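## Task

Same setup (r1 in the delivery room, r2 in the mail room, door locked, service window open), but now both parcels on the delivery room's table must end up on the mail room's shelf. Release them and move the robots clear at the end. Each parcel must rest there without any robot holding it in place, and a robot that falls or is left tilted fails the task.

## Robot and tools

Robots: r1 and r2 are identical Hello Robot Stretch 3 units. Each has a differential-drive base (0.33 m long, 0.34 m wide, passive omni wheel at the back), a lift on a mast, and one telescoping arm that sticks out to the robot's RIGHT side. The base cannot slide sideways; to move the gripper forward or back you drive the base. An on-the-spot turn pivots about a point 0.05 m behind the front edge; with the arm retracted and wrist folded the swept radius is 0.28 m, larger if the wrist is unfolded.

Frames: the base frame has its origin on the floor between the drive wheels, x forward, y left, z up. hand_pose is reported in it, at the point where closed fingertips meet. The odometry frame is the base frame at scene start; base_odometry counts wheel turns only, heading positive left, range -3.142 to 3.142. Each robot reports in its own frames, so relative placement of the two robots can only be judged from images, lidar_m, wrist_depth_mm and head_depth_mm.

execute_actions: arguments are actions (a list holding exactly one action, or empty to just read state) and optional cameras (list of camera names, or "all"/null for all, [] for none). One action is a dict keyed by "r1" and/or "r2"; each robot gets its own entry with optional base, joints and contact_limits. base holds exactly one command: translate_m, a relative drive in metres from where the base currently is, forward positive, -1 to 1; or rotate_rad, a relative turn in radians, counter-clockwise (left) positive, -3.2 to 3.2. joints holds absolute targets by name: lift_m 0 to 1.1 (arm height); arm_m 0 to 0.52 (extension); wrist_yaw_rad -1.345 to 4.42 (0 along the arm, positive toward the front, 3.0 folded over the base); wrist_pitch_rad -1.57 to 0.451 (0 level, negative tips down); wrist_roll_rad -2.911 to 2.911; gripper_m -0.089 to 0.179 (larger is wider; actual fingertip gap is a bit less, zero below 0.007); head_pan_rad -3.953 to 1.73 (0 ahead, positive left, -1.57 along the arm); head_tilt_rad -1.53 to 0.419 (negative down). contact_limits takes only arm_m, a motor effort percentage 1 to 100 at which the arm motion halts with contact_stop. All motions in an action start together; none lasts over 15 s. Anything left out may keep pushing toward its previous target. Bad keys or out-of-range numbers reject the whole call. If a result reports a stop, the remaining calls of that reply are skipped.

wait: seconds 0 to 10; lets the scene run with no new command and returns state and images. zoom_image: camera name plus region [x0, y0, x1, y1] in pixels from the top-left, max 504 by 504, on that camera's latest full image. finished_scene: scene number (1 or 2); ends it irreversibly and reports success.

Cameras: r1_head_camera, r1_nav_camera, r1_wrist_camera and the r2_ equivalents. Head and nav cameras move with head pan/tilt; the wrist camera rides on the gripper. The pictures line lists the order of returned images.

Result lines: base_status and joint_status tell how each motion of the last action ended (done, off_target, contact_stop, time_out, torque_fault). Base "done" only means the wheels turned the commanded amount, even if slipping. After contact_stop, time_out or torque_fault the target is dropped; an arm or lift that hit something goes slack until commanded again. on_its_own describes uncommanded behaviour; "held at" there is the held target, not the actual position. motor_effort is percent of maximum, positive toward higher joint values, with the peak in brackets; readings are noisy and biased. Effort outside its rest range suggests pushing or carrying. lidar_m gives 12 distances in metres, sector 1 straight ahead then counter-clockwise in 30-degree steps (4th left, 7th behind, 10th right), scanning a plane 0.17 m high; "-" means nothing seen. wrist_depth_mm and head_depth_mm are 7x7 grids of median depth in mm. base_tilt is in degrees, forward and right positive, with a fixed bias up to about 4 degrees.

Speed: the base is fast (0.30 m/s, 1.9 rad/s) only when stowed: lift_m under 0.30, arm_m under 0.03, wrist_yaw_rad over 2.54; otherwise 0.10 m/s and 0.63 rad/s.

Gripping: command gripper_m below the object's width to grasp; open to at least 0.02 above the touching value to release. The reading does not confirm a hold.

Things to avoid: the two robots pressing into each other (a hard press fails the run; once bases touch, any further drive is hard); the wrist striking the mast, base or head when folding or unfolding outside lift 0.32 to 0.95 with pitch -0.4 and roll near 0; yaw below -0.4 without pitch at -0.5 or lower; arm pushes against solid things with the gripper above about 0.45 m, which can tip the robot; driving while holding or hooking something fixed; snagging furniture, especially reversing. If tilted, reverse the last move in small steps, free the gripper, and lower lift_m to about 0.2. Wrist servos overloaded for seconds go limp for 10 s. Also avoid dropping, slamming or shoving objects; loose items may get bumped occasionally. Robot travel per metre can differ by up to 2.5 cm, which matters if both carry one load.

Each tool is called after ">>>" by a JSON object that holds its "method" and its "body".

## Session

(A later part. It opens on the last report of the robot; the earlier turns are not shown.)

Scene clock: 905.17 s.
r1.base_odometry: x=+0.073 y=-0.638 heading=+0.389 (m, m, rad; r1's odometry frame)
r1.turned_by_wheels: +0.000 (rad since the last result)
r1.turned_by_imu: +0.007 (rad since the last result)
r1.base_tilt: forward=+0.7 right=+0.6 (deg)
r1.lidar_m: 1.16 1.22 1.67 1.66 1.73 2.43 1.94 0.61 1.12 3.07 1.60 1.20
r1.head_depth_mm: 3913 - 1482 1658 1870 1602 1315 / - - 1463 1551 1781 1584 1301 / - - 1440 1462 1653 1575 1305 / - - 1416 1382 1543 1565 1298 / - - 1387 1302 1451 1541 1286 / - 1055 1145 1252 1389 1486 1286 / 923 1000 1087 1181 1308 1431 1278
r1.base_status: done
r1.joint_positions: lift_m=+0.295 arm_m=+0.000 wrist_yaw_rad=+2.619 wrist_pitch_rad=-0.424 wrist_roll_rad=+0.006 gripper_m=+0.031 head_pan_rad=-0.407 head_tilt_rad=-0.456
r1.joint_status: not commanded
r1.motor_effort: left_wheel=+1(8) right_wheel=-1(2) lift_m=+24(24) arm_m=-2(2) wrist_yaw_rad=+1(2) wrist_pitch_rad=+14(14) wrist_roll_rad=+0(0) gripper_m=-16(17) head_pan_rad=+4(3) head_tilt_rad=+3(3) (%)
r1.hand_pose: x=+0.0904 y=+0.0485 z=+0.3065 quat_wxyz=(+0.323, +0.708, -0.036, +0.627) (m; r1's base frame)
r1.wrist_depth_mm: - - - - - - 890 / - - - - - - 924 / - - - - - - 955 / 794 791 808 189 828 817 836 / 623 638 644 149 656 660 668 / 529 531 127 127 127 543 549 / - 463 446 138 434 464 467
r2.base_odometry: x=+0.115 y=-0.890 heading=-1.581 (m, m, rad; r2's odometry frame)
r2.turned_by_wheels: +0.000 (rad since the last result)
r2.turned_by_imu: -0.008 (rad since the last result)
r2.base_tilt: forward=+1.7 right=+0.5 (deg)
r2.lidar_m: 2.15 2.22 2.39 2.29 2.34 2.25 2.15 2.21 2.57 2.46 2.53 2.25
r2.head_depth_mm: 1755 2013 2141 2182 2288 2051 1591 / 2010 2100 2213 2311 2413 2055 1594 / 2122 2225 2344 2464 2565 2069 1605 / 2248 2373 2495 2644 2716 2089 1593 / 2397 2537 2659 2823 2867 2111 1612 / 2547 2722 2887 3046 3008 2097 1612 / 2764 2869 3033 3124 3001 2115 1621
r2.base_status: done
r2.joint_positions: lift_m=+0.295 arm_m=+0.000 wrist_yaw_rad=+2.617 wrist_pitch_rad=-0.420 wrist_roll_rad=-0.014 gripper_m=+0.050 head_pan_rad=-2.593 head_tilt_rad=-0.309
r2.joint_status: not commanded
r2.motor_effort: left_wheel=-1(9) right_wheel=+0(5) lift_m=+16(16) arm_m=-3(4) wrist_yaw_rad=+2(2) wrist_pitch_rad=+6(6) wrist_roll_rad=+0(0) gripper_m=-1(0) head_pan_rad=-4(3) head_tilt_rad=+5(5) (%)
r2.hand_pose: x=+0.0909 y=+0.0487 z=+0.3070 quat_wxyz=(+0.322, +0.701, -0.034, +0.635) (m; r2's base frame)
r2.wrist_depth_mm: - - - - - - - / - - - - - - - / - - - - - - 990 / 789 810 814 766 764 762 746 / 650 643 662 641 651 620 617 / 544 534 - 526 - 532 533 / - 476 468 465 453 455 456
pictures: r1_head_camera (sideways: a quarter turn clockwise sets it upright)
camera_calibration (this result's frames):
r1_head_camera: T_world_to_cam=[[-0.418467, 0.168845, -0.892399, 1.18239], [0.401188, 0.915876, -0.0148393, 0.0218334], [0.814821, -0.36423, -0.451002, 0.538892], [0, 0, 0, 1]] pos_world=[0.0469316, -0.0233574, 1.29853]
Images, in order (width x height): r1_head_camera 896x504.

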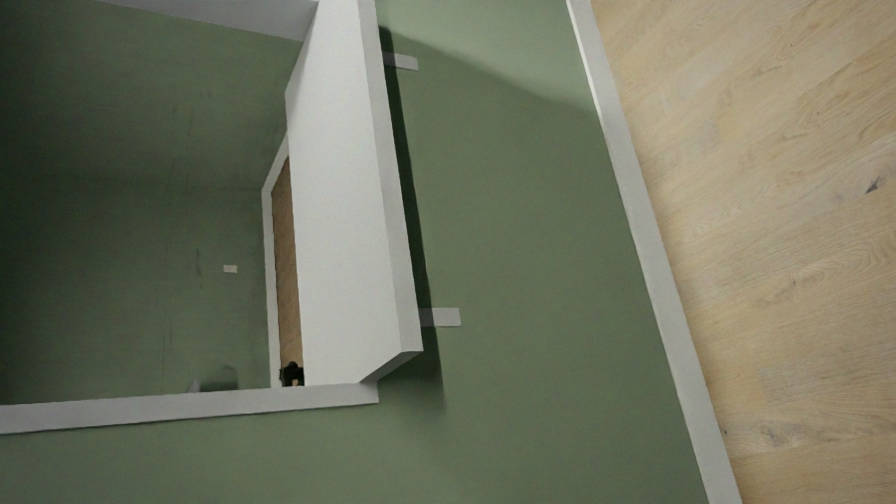

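>>> {"method": "execute_actions", "body": {"actions": [{"r1": {"base": {"translate_m": 0.38}, "joints": {"lift_m": 0.74, "wrist_yaw_rad": 1.534, "arm_m": 0.37, "head_pan_rad": -0.8, "head_tilt_rad": -0.5}}, "r2": {"base": {"translate_m": -1.0}, "joints": {"head_pan_rad": -3.0, "head_tilt_rad": -0.4}}}], "cameras": ["r1_wrist_camera", "r2_head_camera", "r1_head_camera"]}}

Scene clock: 947.60 s.
r1.base_odometry: x=+0.425 y=-0.494 heading=+0.389 (m, m, rad; r1's odometry frame)
r1.turned_by_wheels: +0.000 (rad since the last result)
r1.turned_by_imu: +0.002 (rad since the last result)
r1.base_tilt: forward=+0.8 right=+0.6 (deg)
r1.lidar_m: 0.78 0.82 1.12 1.65 1.73 2.42 2.31 0.94 1.33 2.75 1.07 0.81
r1.head_depth_mm: 1280 1475 1726 2097 1971 1431 1274 / 1172 1277 1283 1713 1884 1454 1272 / 3369 3582 1263 1440 1680 1533 1262 / 3700 - 1248 948 1426 1495 1253 / - - 1230 876 1242 1390 1259 / - - 1214 784 1096 1241 1257 / - - 1199 780 981 1080 1193
r1.base_status: done
r1.joint_positions: lift_m=+0.740 arm_m=+0.370 wrist_yaw_rad=+1.534 wrist_pitch_rad=-0.424 wrist_roll_rad=+0.006 gripper_m=+0.031 head_pan_rad=-0.793 head_tilt_rad=-0.494
r1.joint_status: all done
r1.motor_effort: left_wheel=+1(9) right_wheel=+0(3) lift_m=+34(35) arm_m=+1(1) wrist_yaw_rad=+1(7) wrist_pitch_rad=+14(14) wrist_roll_rad=+0(0) gripper_m=-17(16) head_pan_rad=-1(22) head_tilt_rad=-4(10) (%)
r1.hand_pose: x=+0.2021 y=-0.5231 z=+0.7510 quat_wxyz=(+0.600, +0.588, -0.396, +0.371) (m; r1's base frame)
r1.wrist_depth_mm: 624 620 625 623 628 637 623 / 678 672 669 673 680 675 676 / 739 741 745 749 739 740 745 / 809 811 815 189 815 825 818 / 903 918 868 149 872 912 911 / 987 989 127 128 127 990 - / 937 926 905 138 893 944 943
r2.base_odometry: x=+0.126 y=+0.110 heading=-1.581 (m, m, rad; r2's odometry frame)
r2.turned_by_wheels: +0.000 (rad since the last result)
r2.turned_by_imu: -0.008 (rad since the last result)
r2.base_tilt: forward=+1.6 right=+0.6 (deg)
r2.lidar_m: 3.13 3.23 2.36 2.24 1.67 1.20 1.15 1.18 1.58 2.50 2.56 3.30
r2.head_depth_mm: - - - 1137 1242 1344 1416 / - - - 1146 1260 1360 1431 / - - - 1157 1278 1388 1445 / - - - 1163 1306 1413 1475 / - - - 1174 1327 1443 1484 / - - - 1188 1361 1474 1484 / - 1212 1222 1198 1385 1515 1494
r2.base_status: done
r2.joint_positions: lift_m=+0.295 arm_m=+0.000 wrist_yaw_rad=+2.617 wrist_pitch_rad=-0.420 wrist_roll_rad=-0.014 gripper_m=+0.050 head_pan_rad=-2.993 head_tilt_rad=-0.396
r2.joint_status: all done
r2.motor_effort: left_wheel=+0(8) right_wheel=+0(7) lift_m=+16(16) arm_m=-3(3) wrist_yaw_rad=+3(1) wrist_pitch_rad=+6(6) wrist_roll_rad=+0(0) gripper_m=+0(1) head_pan_rad=-3(31) head_tilt_rad=-2(14) (%)
r2.hand_pose: x=+0.0909 y=+0.0487 z=+0.3070 quat_wxyz=(+0.322, +0.701, -0.034, +0.635) (m; r2's base frame)
r2.wrist_depth_mm: - - - - - - - / - - - - - - - / - - - - - 998 955 / 798 800 791 775 810 764 763 / 644 641 657 636 652 629 619 / 556 540 - 529 - 528 526 / - 484 458 463 454 461 451
pictures: r1_head_camera (sideways: a quarter turn clockwise sets it upright), r1_wrist_camera, r2_head_camera (sideways: a quarter turn clockwise sets it upright)
camera_calibration (this result's frames):
r1_head_camera: T_world_to_cam=[[-0.347331, 0.337625, -0.874854, 1.15907], [0.71617, 0.697764, -0.0150492, 0.0201846], [0.605361, -0.631772, -0.484152, 0.583304], [0, 0, 0, 1]] pos_world=[0.0350172, -0.0369008, 1.29673]
r1_wrist_camera: T_world_to_cam=[[-0.0239282, -0.999469, 0.0221322, -0.537217], [-0.533202, -0.00596768, -0.845967, 0.779476], [0.845649, -0.0320434, -0.532776, 0.374208], [0, 0, 0, 1]] pos_world=[0.0863151, -0.520289, 0.87067]
r2_head_camera: T_world_to_cam=[[0.327941, 0.0394502, -0.943874, 1.24428], [0.179121, -0.9836, 0.0211234, -0.0248744], [-0.927562, -0.175995, -0.329629, 0.39058], [0, 0, 0, 1]] pos_world=[-0.0413094, -0.0048137, 1.30372]
Images, in order (width x height): r1_head_camera 896x504, r1_wrist_camera 644x364, r2_head_camera 896x504.

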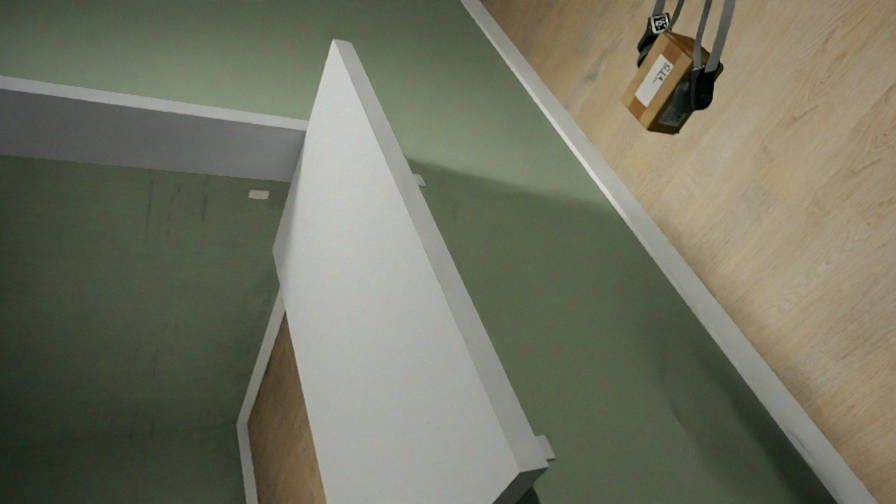

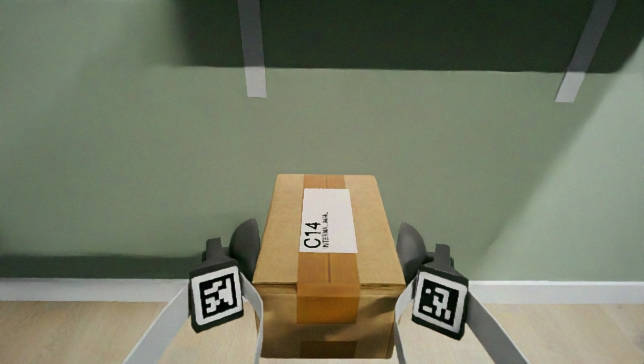

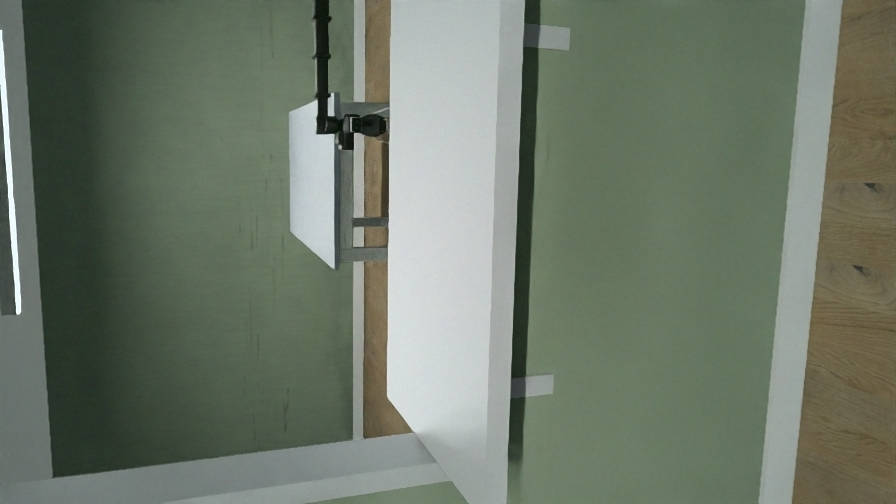

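>>> {"method": "execute_actions", "body": {"actions": [{"r1": {"base": {"translate_m": 0.528}, "joints": {"lift_m": 0.926, "arm_m": 0.424, "head_pan_rad": -1.15, "head_tilt_rad": -0.6}}, "r2": {"base": {"translate_m": -0.435}, "joints": {"lift_m": 0.84, "wrist_yaw_rad": 0.0, "gripper_m": 0.125, "arm_m": 0.33, "head_pan_rad": -3.1, "head_tilt_rad": -0.5}}}], "cameras": ["r1_wrist_camera", "r2_head_camera", "r1_head_camera"]}}

Scene clock: 1023.87 s.
r1.base_odometry: x=+0.914 y=-0.294 heading=+0.389 (m, m, rad; r1's odometry frame)
r1.turned_by_wheels: +0.000 (rad since the last result)
r1.turned_by_imu: +0.001 (rad since the last result)
r1.base_tilt: forward=+0.9 right=+0.6 (deg)
r1.lidar_m: 0.26 0.27 0.38 1.07 1.71 2.40 1.44 1.46 3.19 0.89 0.35 0.27
r1.head_depth_mm: 1297 1838 1047 2035 1762 1443 1214 / 991 1105 1028 662 551 1365 1201 / 2761 2974 959 645 529 434 1193 / 2874 3133 947 652 526 453 1168 / 3056 3425 942 673 524 664 909 / 3179 3587 927 668 521 551 653 / 3336 1366 791 362 400 450 509
r1.base_status: done
r1.joint_positions: lift_m=+0.926 arm_m=+0.424 wrist_yaw_rad=+1.534 wrist_pitch_rad=-0.424 wrist_roll_rad=+0.006 gripper_m=+0.031 head_pan_rad=-1.143 head_tilt_rad=-0.592
r1.joint_status: all done
r1.motor_effort: left_wheel=+1(5) right_wheel=-1(2) lift_m=+34(35) arm_m=+1(3) wrist_yaw_rad=+0(0) wrist_pitch_rad=+14(14) wrist_roll_rad=+0(0) gripper_m=-17(17) head_pan_rad=-3(21) head_tilt_rad=-4(13) (%)
r1.hand_pose: x=+0.2021 y=-0.5771 z=+0.9370 quat_wxyz=(+0.600, +0.588, -0.396, +0.371) (m; r1's base frame)
r1.wrist_depth_mm: - - - - - - - / - - - - - - - / - 393 399 405 406 412 420 / 293 294 296 189 302 305 307 / 233 235 236 149 240 242 243 / 195 196 127 127 127 200 201 / 166 167 164 138 161 171 171
r2.base_odometry: x=+0.131 y=+0.545 heading=-1.581 (m, m, rad; r2's odometry frame)
r2.turned_by_wheels: +0.000 (rad since the last result)
r2.turned_by_imu: -0.002 (rad since the last result)
r2.base_tilt: forward=+1.6 right=+0.6 (deg)
r2.lidar_m: 3.56 3.29 2.33 2.22 1.06 0.75 0.71 0.74 0.98 2.43 2.58 3.41
r2.head_depth_mm: - - - 891 642 905 - / - - - 901 647 908 - / - - 2571 868 651 927 - / - - 3938 880 655 937 1057 / - - 2924 920 657 940 1063 / - - - 927 662 942 1069 / - - - 935 665 948 1075
r2.base_status: done
r2.joint_positions: lift_m=+0.839 arm_m=+0.330 wrist_yaw_rad=+0.002 wrist_pitch_rad=-0.420 wrist_roll_rad=-0.014 gripper_m=+0.125 head_pan_rad=-3.093 head_tilt_rad=-0.494
r2.joint_status: all done
r2.motor_effort: left_wheel=+0(8) right_wheel=-1(8) lift_m=+65(70) arm_m=+3(4) wrist_yaw_rad=-1(2) wrist_pitch_rad=+6(6) wrist_roll_rad=+0(0) gripper_m=+1(79) head_pan_rad=-3(15) head_tilt_rad=-3(16) (%)
r2.hand_pose: x=-0.0210 y=-0.6988 z=+0.8513 quat_wxyz=(+0.697, +0.150, -0.686, -0.146) (m; r2's base frame)
r2.wrist_depth_mm: - - - - - - 785 / - - - - - - 804 / - - - - - - 785 / - - - - - - 823 / - - - - - - 800 / - - - - - - 814 / - - - - - - 782
pictures: r1_head_camera (sideways: a quarter turn clockwise sets it upright), r1_wrist_camera, r2_head_camera (sideways: a quarter turn clockwise sets it upright)
camera_calibration (this result's frames):
r1_head_camera: T_world_to_cam=[[-0.245266, 0.512291, -0.823045, 1.09089], [0.911321, 0.411406, -0.0154986, 0.0195772], [0.330666, -0.753859, -0.567765, 0.693767], [0, 0, 0, 1]] pos_world=[0.0203118, -0.0439051, 1.29205]
r1_wrist_camera: T_world_to_cam=[[-0.0239244, -0.999469, 0.02213, -0.595302], [-0.533348, -0.0059624, -0.845875, 0.936398], [0.845558, -0.03204, -0.532922, 0.471724], [0, 0, 0, 1]] pos_world=[0.0863138, -0.574289, 1.05664]
r2_head_camera: T_world_to_cam=[[0.42106, 0.0109644, -0.906966, 1.19555], [0.077897, -0.99667, 0.0241149, -0.0281486], [-0.903682, -0.0808038, -0.420512, 0.508706], [0, 0, 0, 1]] pos_world=[-0.0414972, -0.000058046, 1.29892]
Images, in order (width x height): r1_head_camera 896x504, r1_wrist_camera 644x364, r2_head_camera 896x504.

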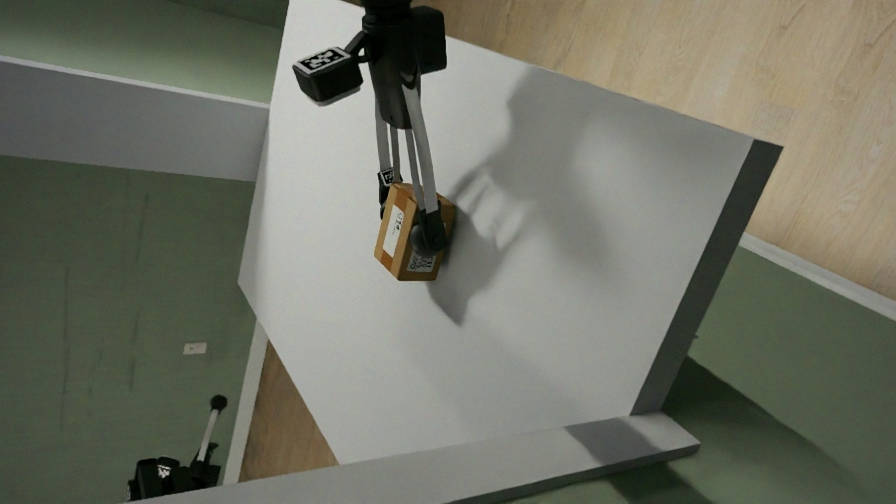

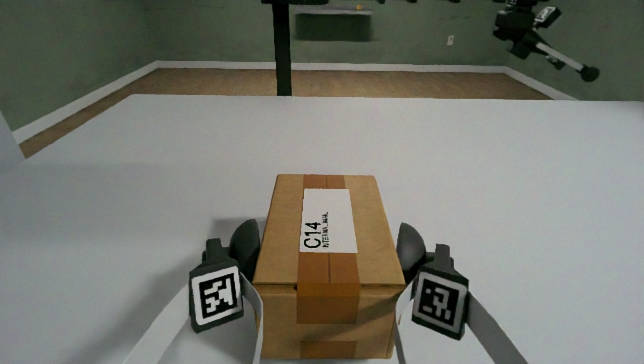

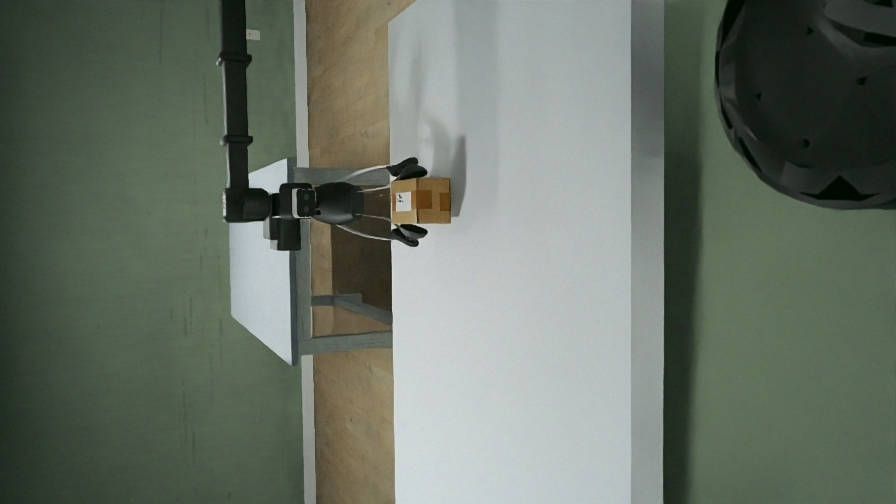

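>>> {"method": "execute_actions", "body": {"actions": [{"r1": {"joints": {"lift_m": 0.917, "gripper_m": 0.115}}, "r2": {"base": {"rotate_rad": -1.568}, "joints": {"lift_m": 0.921, "arm_m": 0.395, "head_pan_rad": -1.57, "head_tilt_rad": -0.5}}}], "cameras": ["r1_wrist_camera", "r2_wrist_camera", "r1_head_camera"]}}

Scene clock: 1041.07 s.
r1.base_odometry: x=+0.914 y=-0.294 heading=+0.389 (m, m, rad; r1's odometry frame)
r1.turned_by_wheels: +0.000 (rad since the last result)
r1.turned_by_imu: +0.000 (rad since the last result)
r1.base_tilt: forward=+1.0 right=+0.7 (deg)
r1.lidar_m: 0.26 0.27 0.38 1.06 1.71 2.40 1.45 1.45 3.19 0.89 0.36 0.27
r1.head_depth_mm: 1283 1853 1042 2024 1752 1440 1218 / 990 1104 1023 660 550 1349 1203 / 2761 2988 960 655 530 434 1212 / 2868 3177 949 650 527 454 1173 / 3032 3362 943 674 524 665 915 / 3209 3541 838 640 520 549 653 / 3333 3641 647 362 400 451 509
r1.base_status: not commanded
r1.joint_positions: lift_m=+0.917 arm_m=+0.424 wrist_yaw_rad=+1.534 wrist_pitch_rad=-0.422 wrist_roll_rad=+0.006 gripper_m=+0.115 head_pan_rad=-1.143 head_tilt_rad=-0.592
r1.joint_status: all done
r1.motor_effort: left_wheel=+1(1) right_wheel=+0(0) lift_m=+24(31) arm_m=+1(1) wrist_yaw_rad=+0(0) wrist_pitch_rad=+12(14) wrist_roll_rad=+0(0) gripper_m=+0(80) head_pan_rad=-2(3) head_tilt_rad=-5(3) (%)
r1.hand_pose: x=+0.2024 y=-0.5771 z=+0.9290 quat_wxyz=(+0.600, +0.587, -0.396, +0.371) (m; r1's base frame)
r1.wrist_depth_mm: - - - 344 - - - / - - - - - - - / - 377 336 386 364 394 397 / 278 280 281 190 284 290 293 / 222 224 225 151 219 230 232 / 185 192 175 128 135 197 191 / 158 155 155 139 156 158 163
r2.base_odometry: x=+0.131 y=+0.545 heading=+3.134 (m, m, rad; r2's odometry frame)
r2.turned_by_wheels: -1.568 (rad since the last result)
r2.turned_by_imu: -1.582 (rad since the last result)
r2.base_tilt: forward=+1.6 right=+0.7 (deg)
r2.lidar_m: 2.41 2.58 3.41 3.56 3.32 2.33 2.23 1.06 0.75 0.71 0.73 0.98
r2.head_depth_mm: - - - - 596 936 1057 / - - - 776 649 931 1054 / - - - - 652 929 1048 / - - 1049 874 657 927 1046 / - - 3995 927 659 923 1042 / - - - 931 662 920 1036 / - - - 939 668 915 1039
r2.base_status: done
r2.joint_positions: lift_m=+0.920 arm_m=+0.395 wrist_yaw_rad=+0.002 wrist_pitch_rad=-0.420 wrist_roll_rad=-0.014 gripper_m=+0.125 head_pan_rad=-1.577 head_tilt_rad=-0.494
r2.joint_status: all done
r2.motor_effort: left_wheel=+0(5) right_wheel=-2(8) lift_m=+65(67) arm_m=+2(5) wrist_yaw_rad=-2(1) wrist_pitch_rad=+6(6) wrist_roll_rad=+0(0) gripper_m=-1(0) head_pan_rad=+4(43) head_tilt_rad=-3(4) (%)
r2.hand_pose: x=-0.0210 y=-0.7638 z=+0.9324 quat_wxyz=(+0.697, +0.149, -0.686, -0.146) (m; r2's base frame)
r2.wrist_depth_mm: - - - 346 - - - / - - - - - - - / 381 377 276 275 342 356 - / 292 287 260 228 278 275 272 / 233 233 231 229 228 226 223 / 197 203 193 193 190 - 189 / 174 164 167 166 166 160 164
pictures: r1_head_camera (sideways: a quarter turn clockwise sets it upright), r1_wrist_camera, r2_wrist_camera
camera_calibration (this result's frames):
r1_head_camera: T_world_to_cam=[[-0.245266, 0.512291, -0.823045, 1.09089], [0.911321, 0.411406, -0.0154986, 0.0195772], [0.330666, -0.753859, -0.567765, 0.693767], [0, 0, 0, 1]] pos_world=[0.0203118, -0.0439051, 1.29205]
r1_wrist_camera: T_world_to_cam=[[-0.0239845, -0.999467, 0.0221626, -0.595147], [-0.531216, -0.00603874, -0.847215, 0.930575], [0.846897, -0.0320932, -0.530788, 0.464908], [0, 0, 0, 1]] pos_world=[0.0863332, -0.57429, 1.04835]
r2_wrist_camera: T_world_to_cam=[[-0.999658, 0.0258837, -0.00369194, -0.000318513], [0.017337, 0.550523, -0.83464, 1.23332], [-0.0195711, -0.834418, -0.550784, 0.0445263], [0, 0, 0, 1]] pos_world=[-0.020829, -0.641811, 1.0539]
Images, in order (width x height): r1_head_camera 896x504, r1_wrist_camera 644x364, r2_wrist_camera 644x364.

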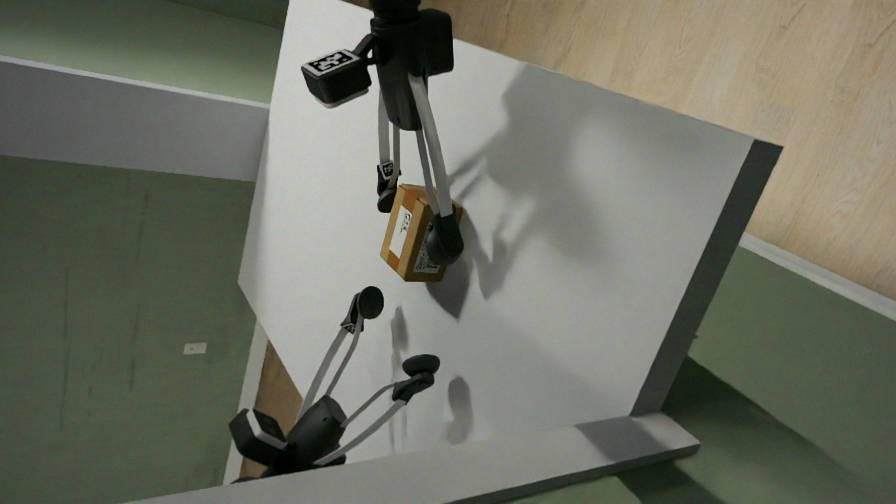

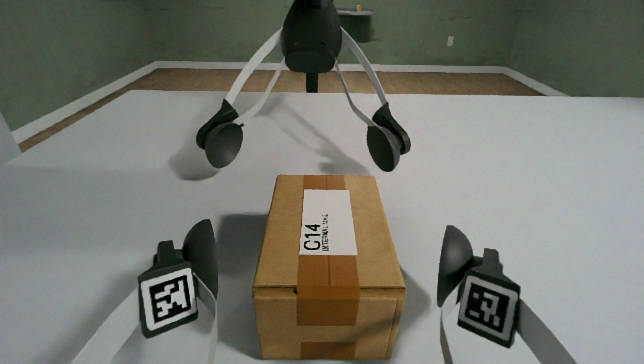

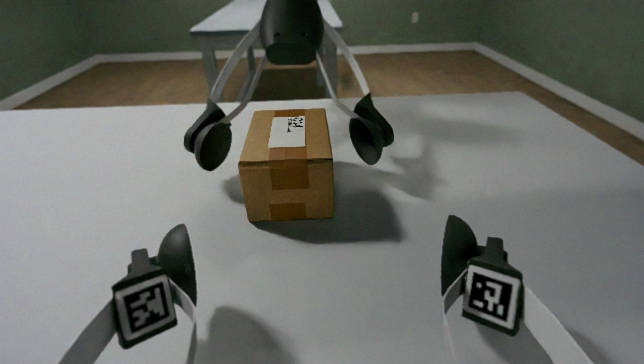

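>>> {"method": "zoom_image", "body": {"camera": "r2_wrist_camera", "region": [170, 90, 470, 290]}}

Region (170, 90, 470, 290) of r2_wrist_camera's 644x364 image, scaled by 1.680.

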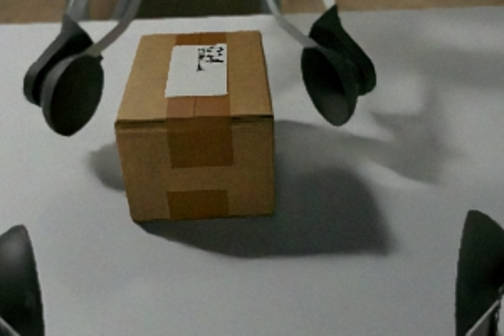

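>>> {"method": "execute_actions", "body": {"actions": [{"r1": {"base": {"translate_m": -0.085}}, "r2": {"base": {"translate_m": 0.0155}, "joints": {"arm_m": 0.496, "wrist_yaw_rad": 0.018, "lift_m": 0.9185}}}], "cameras": ["r2_wrist_camera", "r1_wrist_camera"]}}

Scene clock: 1059.43 s.
r1.base_odometry: x=+0.835 y=-0.326 heading=+0.389 (m, m, rad; r1's odometry frame)
r1.turned_by_wheels: +0.000 (rad since the last result)
r1.turned_by_imu: +0.000 (rad since the last result)
r1.base_tilt: forward=+0.8 right=+0.5 (deg)
r1.lidar_m: 0.34 0.36 0.51 1.53 1.71 2.40 1.36 1.36 3.19 1.19 0.47 0.35
r1.head_depth_mm: 1743 2508 2876 2108 1764 1425 1210 / 1127 1400 1031 2089 1741 1429 1206 / 1032 1131 959 654 1587 1425 1198 / 2893 3186 946 656 528 493 1197 / 3013 3310 938 646 524 474 1145 / 3163 3542 750 666 521 744 883 / 3392 3626 784 664 520 614 691
r1.base_status: done
r1.joint_positions: lift_m=+0.917 arm_m=+0.424 wrist_yaw_rad=+1.534 wrist_pitch_rad=-0.422 wrist_roll_rad=+0.006 gripper_m=+0.115 head_pan_rad=-1.143 head_tilt_rad=-0.592
r1.joint_status: not commanded
r1.motor_effort: left_wheel=+1(1) right_wheel=+0(3) lift_m=+25(24) arm_m=+1(1) wrist_yaw_rad=+1(0) wrist_pitch_rad=+12(12) wrist_roll_rad=+0(0) gripper_m=+2(1) head_pan_rad=-2(2) head_tilt_rad=-4(5) (%)
r1.hand_pose: x=+0.2024 y=-0.5771 z=+0.9291 quat_wxyz=(+0.600, +0.587, -0.397, +0.371) (m; r1's base frame)
r1.wrist_depth_mm: - - - 331 - - - / 363 - 586 489 - - - / 348 378 358 258 366 395 398 / 280 282 271 202 274 290 295 / 223 223 226 215 229 230 232 / 185 192 187 188 189 197 191 / 159 155 159 160 161 158 163
r2.base_odometry: x=+0.115 y=+0.545 heading=+3.134 (m, m, rad; r2's odometry frame)
r2.turned_by_wheels: +0.000 (rad since the last result)
r2.turned_by_imu: +0.001 (rad since the last result)
r2.base_tilt: forward=+1.7 right=+0.7 (deg)
r2.lidar_m: 2.41 2.56 3.40 3.57 3.33 2.35 2.24 1.06 0.75 0.71 0.73 0.98
r2.head_depth_mm: - - - - 608 947 1057 / - - - 854 648 929 1054 / - - - 816 653 925 1051 / - - 2499 872 655 927 1042 / - - 3881 924 659 921 1042 / - - - 933 663 920 1033 / - - - 939 667 914 1033
r2.base_status: done
r2.joint_positions: lift_m=+0.919 arm_m=+0.496 wrist_yaw_rad=+0.016 wrist_pitch_rad=-0.420 wrist_roll_rad=-0.014 gripper_m=+0.125 head_pan_rad=-1.577 head_tilt_rad=-0.494
r2.joint_status: all done
r2.motor_effort: left_wheel=+1(4) right_wheel=-2(3) lift_m=+16(58) arm_m=+3(3) wrist_yaw_rad=+1(4) wrist_pitch_rad=+6(6) wrist_roll_rad=+0(0) gripper_m=+0(0) head_pan_rad=+3(4) head_tilt_rad=-3(3) (%)
r2.hand_pose: x=-0.0180 y=-0.8648 z=+0.9315 quat_wxyz=(+0.698, +0.154, -0.685, -0.141) (m; r2's base frame)
r2.wrist_depth_mm: - - - 320 - - - / - - - - - - - / - - 329 - 317 351 - / 290 284 271 189 276 274 269 / 231 232 221 153 224 224 220 / 195 201 160 130 184 - 188 / 173 162 158 141 161 159 162
pictures: r1_wrist_camera, r2_wrist_camera
camera_calibration (this result's frames):
r1_wrist_camera: T_world_to_cam=[[-0.0239915, -0.999466, 0.0221668, -0.595152], [-0.530942, -0.00604891, -0.847386, 0.930756], [0.847068, -0.0320994, -0.530514, 0.464618], [0, 0, 0, 1]] pos_world=[0.0863356, -0.57429, 1.04839]
r2_wrist_camera: T_world_to_cam=[[-0.999915, 0.0124737, -0.00369239, -0.00630487], [0.00995189, 0.550692, -0.834649, 1.28813], [-0.00837782, -0.834615, -0.55077, -0.0401079], [0, 0, 0, 1]] pos_world=[-0.0194596, -0.742757, 1.05302]
Images, in order (width x height): r1_wrist_camera 644x364, r2_wrist_camera 644x364.

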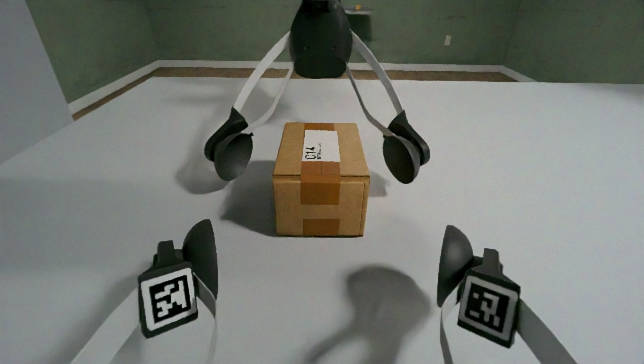

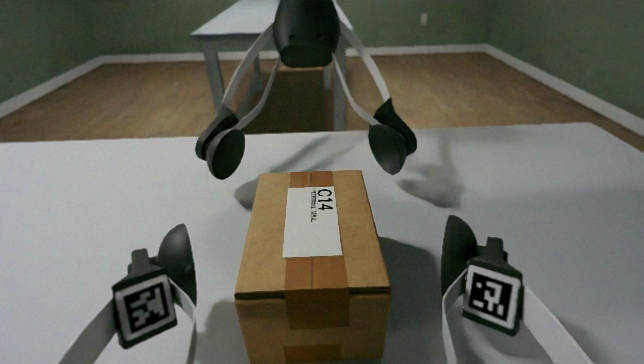

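>>> {"method": "execute_actions", "body": {"actions": [{"r1": {"base": {"translate_m": -0.025}}, "r2": {"joints": {"gripper_m": 0.03, "wrist_yaw_rad": 0.028}}}], "cameras": ["r2_wrist_camera"]}}

Scene clock: 1067.27 s.
r1.base_odometry: x=+0.812 y=-0.336 heading=+0.388 (m, m, rad; r1's odometry frame)
r1.turned_by_wheels: +0.000 (rad since the last result)
r1.turned_by_imu: +0.000 (rad since the last result)
r1.base_tilt: forward=+0.8 right=+0.8 (deg)
r1.lidar_m: 0.37 0.39 0.54 1.63 1.71 2.40 1.35 1.34 3.18 1.28 0.51 0.38
r1.head_depth_mm: 1873 2661 2976 2110 1772 1445 1218 / 1209 1493 1032 2096 1744 1438 1218 / 1028 1137 959 684 1663 1421 1194 / 2890 3090 954 666 546 1361 1199 / 3049 3318 937 671 523 470 1162 / 3140 3559 838 666 521 799 956 / 3353 3699 719 663 519 659 742
r1.base_status: done
r1.joint_positions: lift_m=+0.917 arm_m=+0.424 wrist_yaw_rad=+1.534 wrist_pitch_rad=-0.422 wrist_roll_rad=+0.006 gripper_m=+0.115 head_pan_rad=-1.143 head_tilt_rad=-0.592
r1.joint_status: not commanded
r1.motor_effort: left_wheel=+1(3) right_wheel=-1(4) lift_m=+24(24) arm_m=+1(1) wrist_yaw_rad=+0(0) wrist_pitch_rad=+12(12) wrist_roll_rad=+0(0) gripper_m=+0(0) head_pan_rad=-2(3) head_tilt_rad=-4(4) (%)
r1.hand_pose: x=+0.2024 y=-0.5771 z=+0.9291 quat_wxyz=(+0.600, +0.587, -0.397, +0.371) (m; r1's base frame)
r1.wrist_depth_mm: - - - 351 - - - / 364 - 582 532 604 - - / 350 377 357 257 390 398 401 / 280 279 282 225 288 290 291 / 223 224 226 227 228 230 232 / 185 192 187 189 189 197 191 / 158 155 159 161 161 158 163
r2.base_odometry: x=+0.115 y=+0.545 heading=+3.134 (m, m, rad; r2's odometry frame)
r2.turned_by_wheels: +0.000 (rad since the last result)
r2.turned_by_imu: +0.001 (rad since the last result)
r2.base_tilt: forward=+1.6 right=+0.7 (deg)
r2.lidar_m: 2.41 2.57 3.41 3.57 3.32 2.35 2.24 1.06 0.75 0.71 0.73 0.98
r2.head_depth_mm: - - - - 609 947 1056 / - - - 854 648 928 1054 / - - - 818 651 923 1044 / - - 1822 870 656 925 1044 / - - 3938 927 658 923 1040 / - - - 930 663 919 1037 / - - - 938 667 912 1035
r2.base_status: not commanded
r2.joint_positions: lift_m=+0.919 arm_m=+0.496 wrist_yaw_rad=+0.025 wrist_pitch_rad=-0.420 wrist_roll_rad=-0.014 gripper_m=+0.031 head_pan_rad=-1.577 head_tilt_rad=-0.494
r2.joint_status: all done
r2.motor_effort: left_wheel=+1(1) right_wheel=-2(2) lift_m=+16(16) arm_m=+3(3) wrist_yaw_rad=+2(0) wrist_pitch_rad=+6(6) wrist_roll_rad=+0(0) gripper_m=-17(88) head_pan_rad=+3(4) head_tilt_rad=-3(3) (%)
r2.hand_pose: x=-0.0159 y=-0.8648 z=+0.9315 quat_wxyz=(+0.698, +0.157, -0.684, -0.138) (m; r2's base frame)
r2.wrist_depth_mm: - - - 345 - - - / - - - - - - - / - - 331 - 321 355 - / 287 284 282 190 277 276 272 / 232 230 228 153 226 222 223 / 194 194 131 132 133 188 188 / 169 169 158 144 160 163 163
pictures: r2_wrist_camera
camera_calibration (this result's frames):
r2_wrist_camera: T_world_to_cam=[[-0.999989, 0.00289588, -0.0036978, -0.0124369], [0.00468127, 0.550575, -0.834772, 1.28807], [-0.00038148, -0.83478, -0.550583, -0.0402418], [0, 0, 0, 1]] pos_world=[-0.0184819, -0.742737, 1.05304]
Images, in order (width x height): r2_wrist_camera 644x364.

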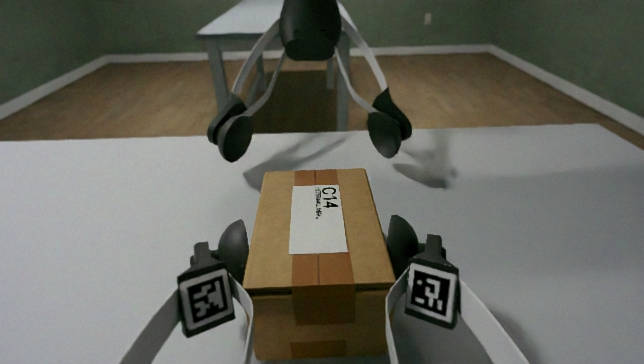

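>>> {"method": "execute_actions", "body": {"actions": [{"r1": {"base": {"translate_m": -0.2}, "joints": {"lift_m": 0.93}}, "r2": {"base": {"rotate_rad": 1.562}, "joints": {"lift_m": 0.936, "arm_m": 0.25, "wrist_yaw_rad": 2.62, "head_pan_rad": -0.1, "head_tilt_rad": -0.3}}}], "cameras": ["r2_wrist_camera", "r2_head_camera"]}}

Scene clock: 1097.00 s.
r1.base_odometry: x=+0.627 y=-0.412 heading=+0.389 (m, m, rad; r1's odometry frame)
r1.turned_by_wheels: +0.000 (rad since the last result)
r1.turned_by_imu: -0.001 (rad since the last result)
r1.base_tilt: forward=+0.9 right=+0.7 (deg)
r1.lidar_m: 0.57 0.60 0.80 1.64 1.72 2.41 2.53 1.15 3.16 1.98 0.78 0.58
r1.head_depth_mm: 2499 2817 2965 2174 1750 1436 1214 / 1896 2378 2822 2159 1741 1430 1215 / 1401 1651 1878 2085 1745 1430 1200 / 1118 1236 1006 1647 1698 1422 1203 / 1150 1248 942 1222 1458 1410 1195 / 3235 3356 930 675 1149 1296 1184 / 3367 3722 917 663 572 1043 1128
r1.base_status: done
r1.joint_positions: lift_m=+0.930 arm_m=+0.424 wrist_yaw_rad=+1.534 wrist_pitch_rad=-0.421 wrist_roll_rad=+0.006 gripper_m=+0.115 head_pan_rad=-1.143 head_tilt_rad=-0.592
r1.joint_status: all done
r1.motor_effort: left_wheel=+1(3) right_wheel=+0(4) lift_m=+33(35) arm_m=+1(1) wrist_yaw_rad=+0(1) wrist_pitch_rad=+12(12) wrist_roll_rad=+0(0) gripper_m=+0(1) head_pan_rad=-2(2) head_tilt_rad=-3(3) (%)
r1.hand_pose: x=+0.2025 y=-0.5771 z=+0.9418 quat_wxyz=(+0.600, +0.587, -0.397, +0.372) (m; r1's base frame)
r1.wrist_depth_mm: 420 - - - - - - / 453 519 635 643 653 666 678 / 483 410 415 421 420 429 435 / 303 304 308 309 312 317 319 / 608 608 604 610 617 620 620 / 684 663 684 678 691 672 685 / 786 791 790 789 786 811 794
r2.base_odometry: x=+0.115 y=+0.545 heading=-1.587 (m, m, rad; r2's odometry frame)
r2.turned_by_wheels: +1.562 (rad since the last result)
r2.turned_by_imu: +1.579 (rad since the last result)
r2.base_tilt: forward=+1.6 right=+0.7 (deg)
r2.lidar_m: 3.58 3.34 2.35 2.23 1.06 0.75 0.71 0.73 0.98 2.40 2.56 3.41
r2.head_depth_mm: 3361 3575 3737 3936 2938 2071 1586 / 3333 3513 3665 3853 2909 2061 1596 / 3298 3470 3660 3827 2940 2099 1600 / 3250 3442 3570 3788 2985 2082 1603 / 3255 3349 3577 3744 2996 2108 1615 / 3166 3380 3550 3646 3011 2098 1620 / 3144 3343 3459 3645 3037 2107 1618
r2.base_status: done
r2.joint_positions: lift_m=+0.935 arm_m=+0.250 wrist_yaw_rad=+2.617 wrist_pitch_rad=-0.426 wrist_roll_rad=-0.014 gripper_m=+0.031 head_pan_rad=-0.107 head_tilt_rad=-0.310
r2.joint_status: all done
r2.motor_effort: left_wheel=-2(6) right_wheel=+1(10) lift_m=+66(65) arm_m=-3(4) wrist_yaw_rad=+3(4) wrist_pitch_rad=+8(8) wrist_roll_rad=+0(0) gripper_m=-15(15) head_pan_rad=+4(44) head_tilt_rad=+6(28) (%)
r2.hand_pose: x=+0.0907 y=-0.2019 z=+0.9461 quat_wxyz=(+0.324, +0.702, -0.033, +0.634) (m; r2's base frame)
r2.wrist_depth_mm: - - - - - - - / - - - - - - - / - - - - - - - / - - - 190 - - - / - - - 153 - - - / - - 131 132 133 - - / - - - 144 - - -
pictures: r2_head_camera (sideways: a quarter turn clockwise sets it upright), r2_wrist_camera
camera_calibration (this result's frames):
r2_head_camera: T_world_to_cam=[[-0.245327, 0.0359446, -0.968774, 1.28031], [0.0737063, 0.997112, 0.018331, -0.0205982], [0.966634, -0.0669076, -0.247268, 0.271833], [0, 0, 0, 1]] pos_world=[0.0528494, -0.00729369, 1.30792]
r2_wrist_camera: T_world_to_cam=[[0.850973, -0.525197, -0.00353143, -0.182407], [-0.294096, -0.47093, -0.831704, 0.752753], [0.435145, 0.708797, -0.555208, 0.79773], [0, 0, 0, 1]] pos_world=[0.029477, -0.306734, 1.06833]
Images, in order (width x height): r2_head_camera 896x504, r2_wrist_camera 644x364.

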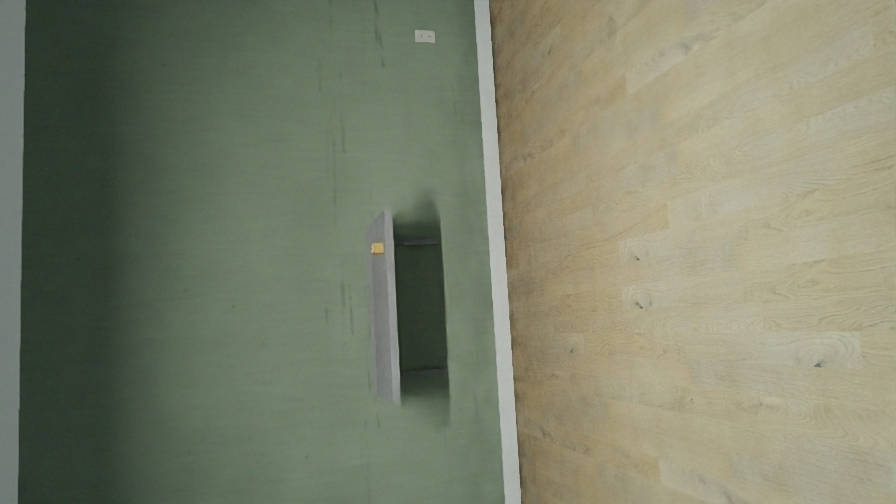

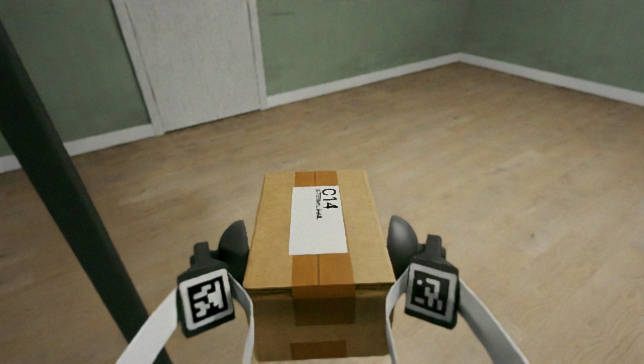

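>>> {"method": "execute_actions", "body": {"actions": [{"r1": {"base": {"translate_m": -0.3}, "joints": {"arm_m": 0.0, "wrist_yaw_rad": 2.62, "gripper_m": 0.04, "lift_m": 0.6}}, "r2": {"base": {"translate_m": 0.54}, "joints": {"lift_m": 0.294, "arm_m": 0.0}}}], "cameras": ["r2_head_camera", "r2_wrist_camera"]}}

Scene clock: 1109.77 s.
r1.base_odometry: x=+0.349 y=-0.525 heading=+0.389 (m, m, rad; r1's odometry frame)
r1.turned_by_wheels: +0.000 (rad since the last result)
r1.turned_by_imu: -0.002 (rad since the last result)
r1.base_tilt: forward=+0.9 right=+0.5 (deg)
r1.lidar_m: 0.87 0.91 1.24 1.65 1.72 2.42 2.23 0.86 1.28 3.01 1.19 0.89
r1.head_depth_mm: 2490 2749 2968 2280 1752 1437 1213 / 2600 2912 3024 2248 1756 1426 1217 / 2172 2555 2857 2236 1735 1424 1205 / 1731 1922 2221 2220 1731 1418 1209 / 1427 1540 1746 1956 1713 1412 1192 / 1224 1290 1383 1578 1650 1401 1190 / 3220 1380 1034 1331 1453 1400 1190
r1.base_status: done
r1.joint_positions: lift_m=+0.600 arm_m=+0.000 wrist_yaw_rad=+2.619 wrist_pitch_rad=-0.421 wrist_roll_rad=+0.006 gripper_m=+0.040 head_pan_rad=-1.143 head_tilt_rad=-0.592
r1.joint_status: all done
r1.motor_effort: left_wheel=+1(3) right_wheel=+0(2) lift_m=+24(30) arm_m=-3(2) wrist_yaw_rad=+2(2) wrist_pitch_rad=+12(12) wrist_roll_rad=+0(0) gripper_m=+0(82) head_pan_rad=-3(3) head_tilt_rad=-5(4) (%)
r1.hand_pose: x=+0.0906 y=+0.0489 z=+0.6123 quat_wxyz=(+0.322, +0.708, -0.037, +0.628) (m; r1's base frame)
r1.wrist_depth_mm: - - - - - 801 661 / - - - - - 836 676 / - - - - - 888 709 / - - - - - 920 725 / - - - - - 956 748 / 902 909 959 920 954 899 774 / - 787 762 784 773 799 772
r2.base_odometry: x=+0.106 y=+0.005 heading=-1.587 (m, m, rad; r2's odometry frame)
r2.turned_by_wheels: +0.000 (rad since the last result)
r2.turned_by_imu: +0.006 (rad since the last result)
r2.base_tilt: forward=+1.7 right=+0.7 (deg)
r2.lidar_m: 3.02 3.12 2.39 2.26 1.82 1.32 1.25 1.29 1.71 2.48 2.54 3.20
r2.head_depth_mm: 2883 2991 3155 3324 2927 2051 1591 / 2854 2928 3123 3263 2902 2058 1598 / 2807 2946 3080 3210 2932 2074 1602 / 2765 2908 3052 3177 3000 2085 1614 / 2747 2871 2997 3176 3016 2099 1611 / 2695 2834 2967 3092 2983 2091 1625 / 2661 2798 2927 3071 3014 2113 1623
r2.base_status: done
r2.joint_positions: lift_m=+0.295 arm_m=+0.000 wrist_yaw_rad=+2.617 wrist_pitch_rad=-0.426 wrist_roll_rad=-0.014 gripper_m=+0.031 head_pan_rad=-0.107 head_tilt_rad=-0.309
r2.joint_status: all done
r2.motor_effort: left_wheel=-2(2) right_wheel=+1(6) lift_m=+17(64) arm_m=-3(4) wrist_yaw_rad=+2(3) wrist_pitch_rad=+8(8) wrist_roll_rad=+0(0) gripper_m=-15(15) head_pan_rad=+3(4) head_tilt_rad=+5(6) (%)
r2.hand_pose: x=+0.0906 y=+0.0481 z=+0.3056 quat_wxyz=(+0.324, +0.702, -0.032, +0.634) (m; r2's base frame)
r2.wrist_depth_mm: - - - - - - - / - - - - - - - / - - - 981 990 954 - / 787 764 776 189 777 758 752 / 643 645 633 153 615 619 614 / 555 538 131 132 134 522 518 / - 475 145 143 445 445 456
pictures: r2_head_camera (sideways: a quarter turn clockwise sets it upright), r2_wrist_camera
camera_calibration (this result's frames):
r2_head_camera: T_world_to_cam=[[-0.245085, 0.0359179, -0.968836, 1.28039], [0.0736991, 0.997112, 0.0183226, -0.0205872], [0.966696, -0.0669118, -0.247024, 0.271515], [0, 0, 0, 1]] pos_world=[0.0528479, -0.00729341, 1.30793]
r2_wrist_camera: T_world_to_cam=[[0.851237, -0.524769, -0.00351562, -0.0533066], [-0.294091, -0.47148, -0.831395, 0.337663], [0.434633, 0.708748, -0.555671, 0.265165], [0, 0, 0, 1]] pos_world=[0.0294308, -0.0567074, 0.427888]
Images, in order (width x height): r2_head_camera 896x504, r2_wrist_camera 644x364.

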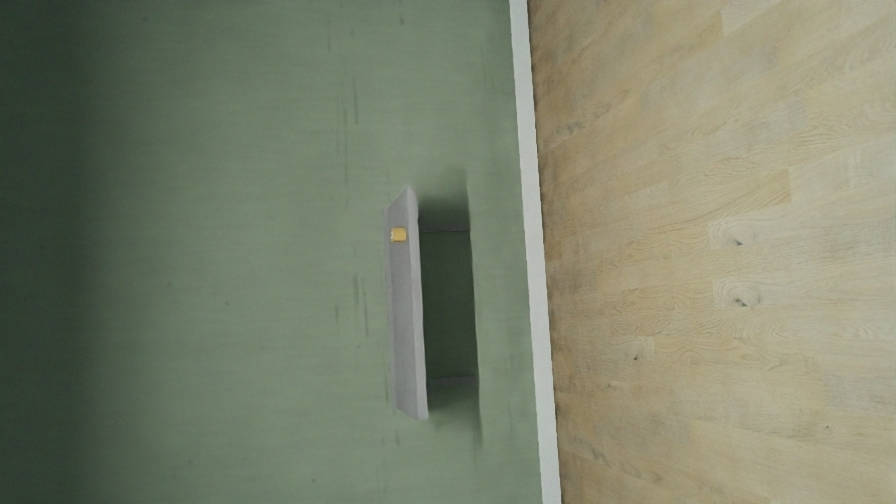

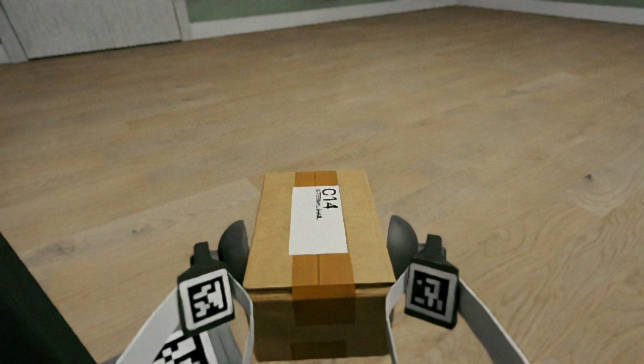

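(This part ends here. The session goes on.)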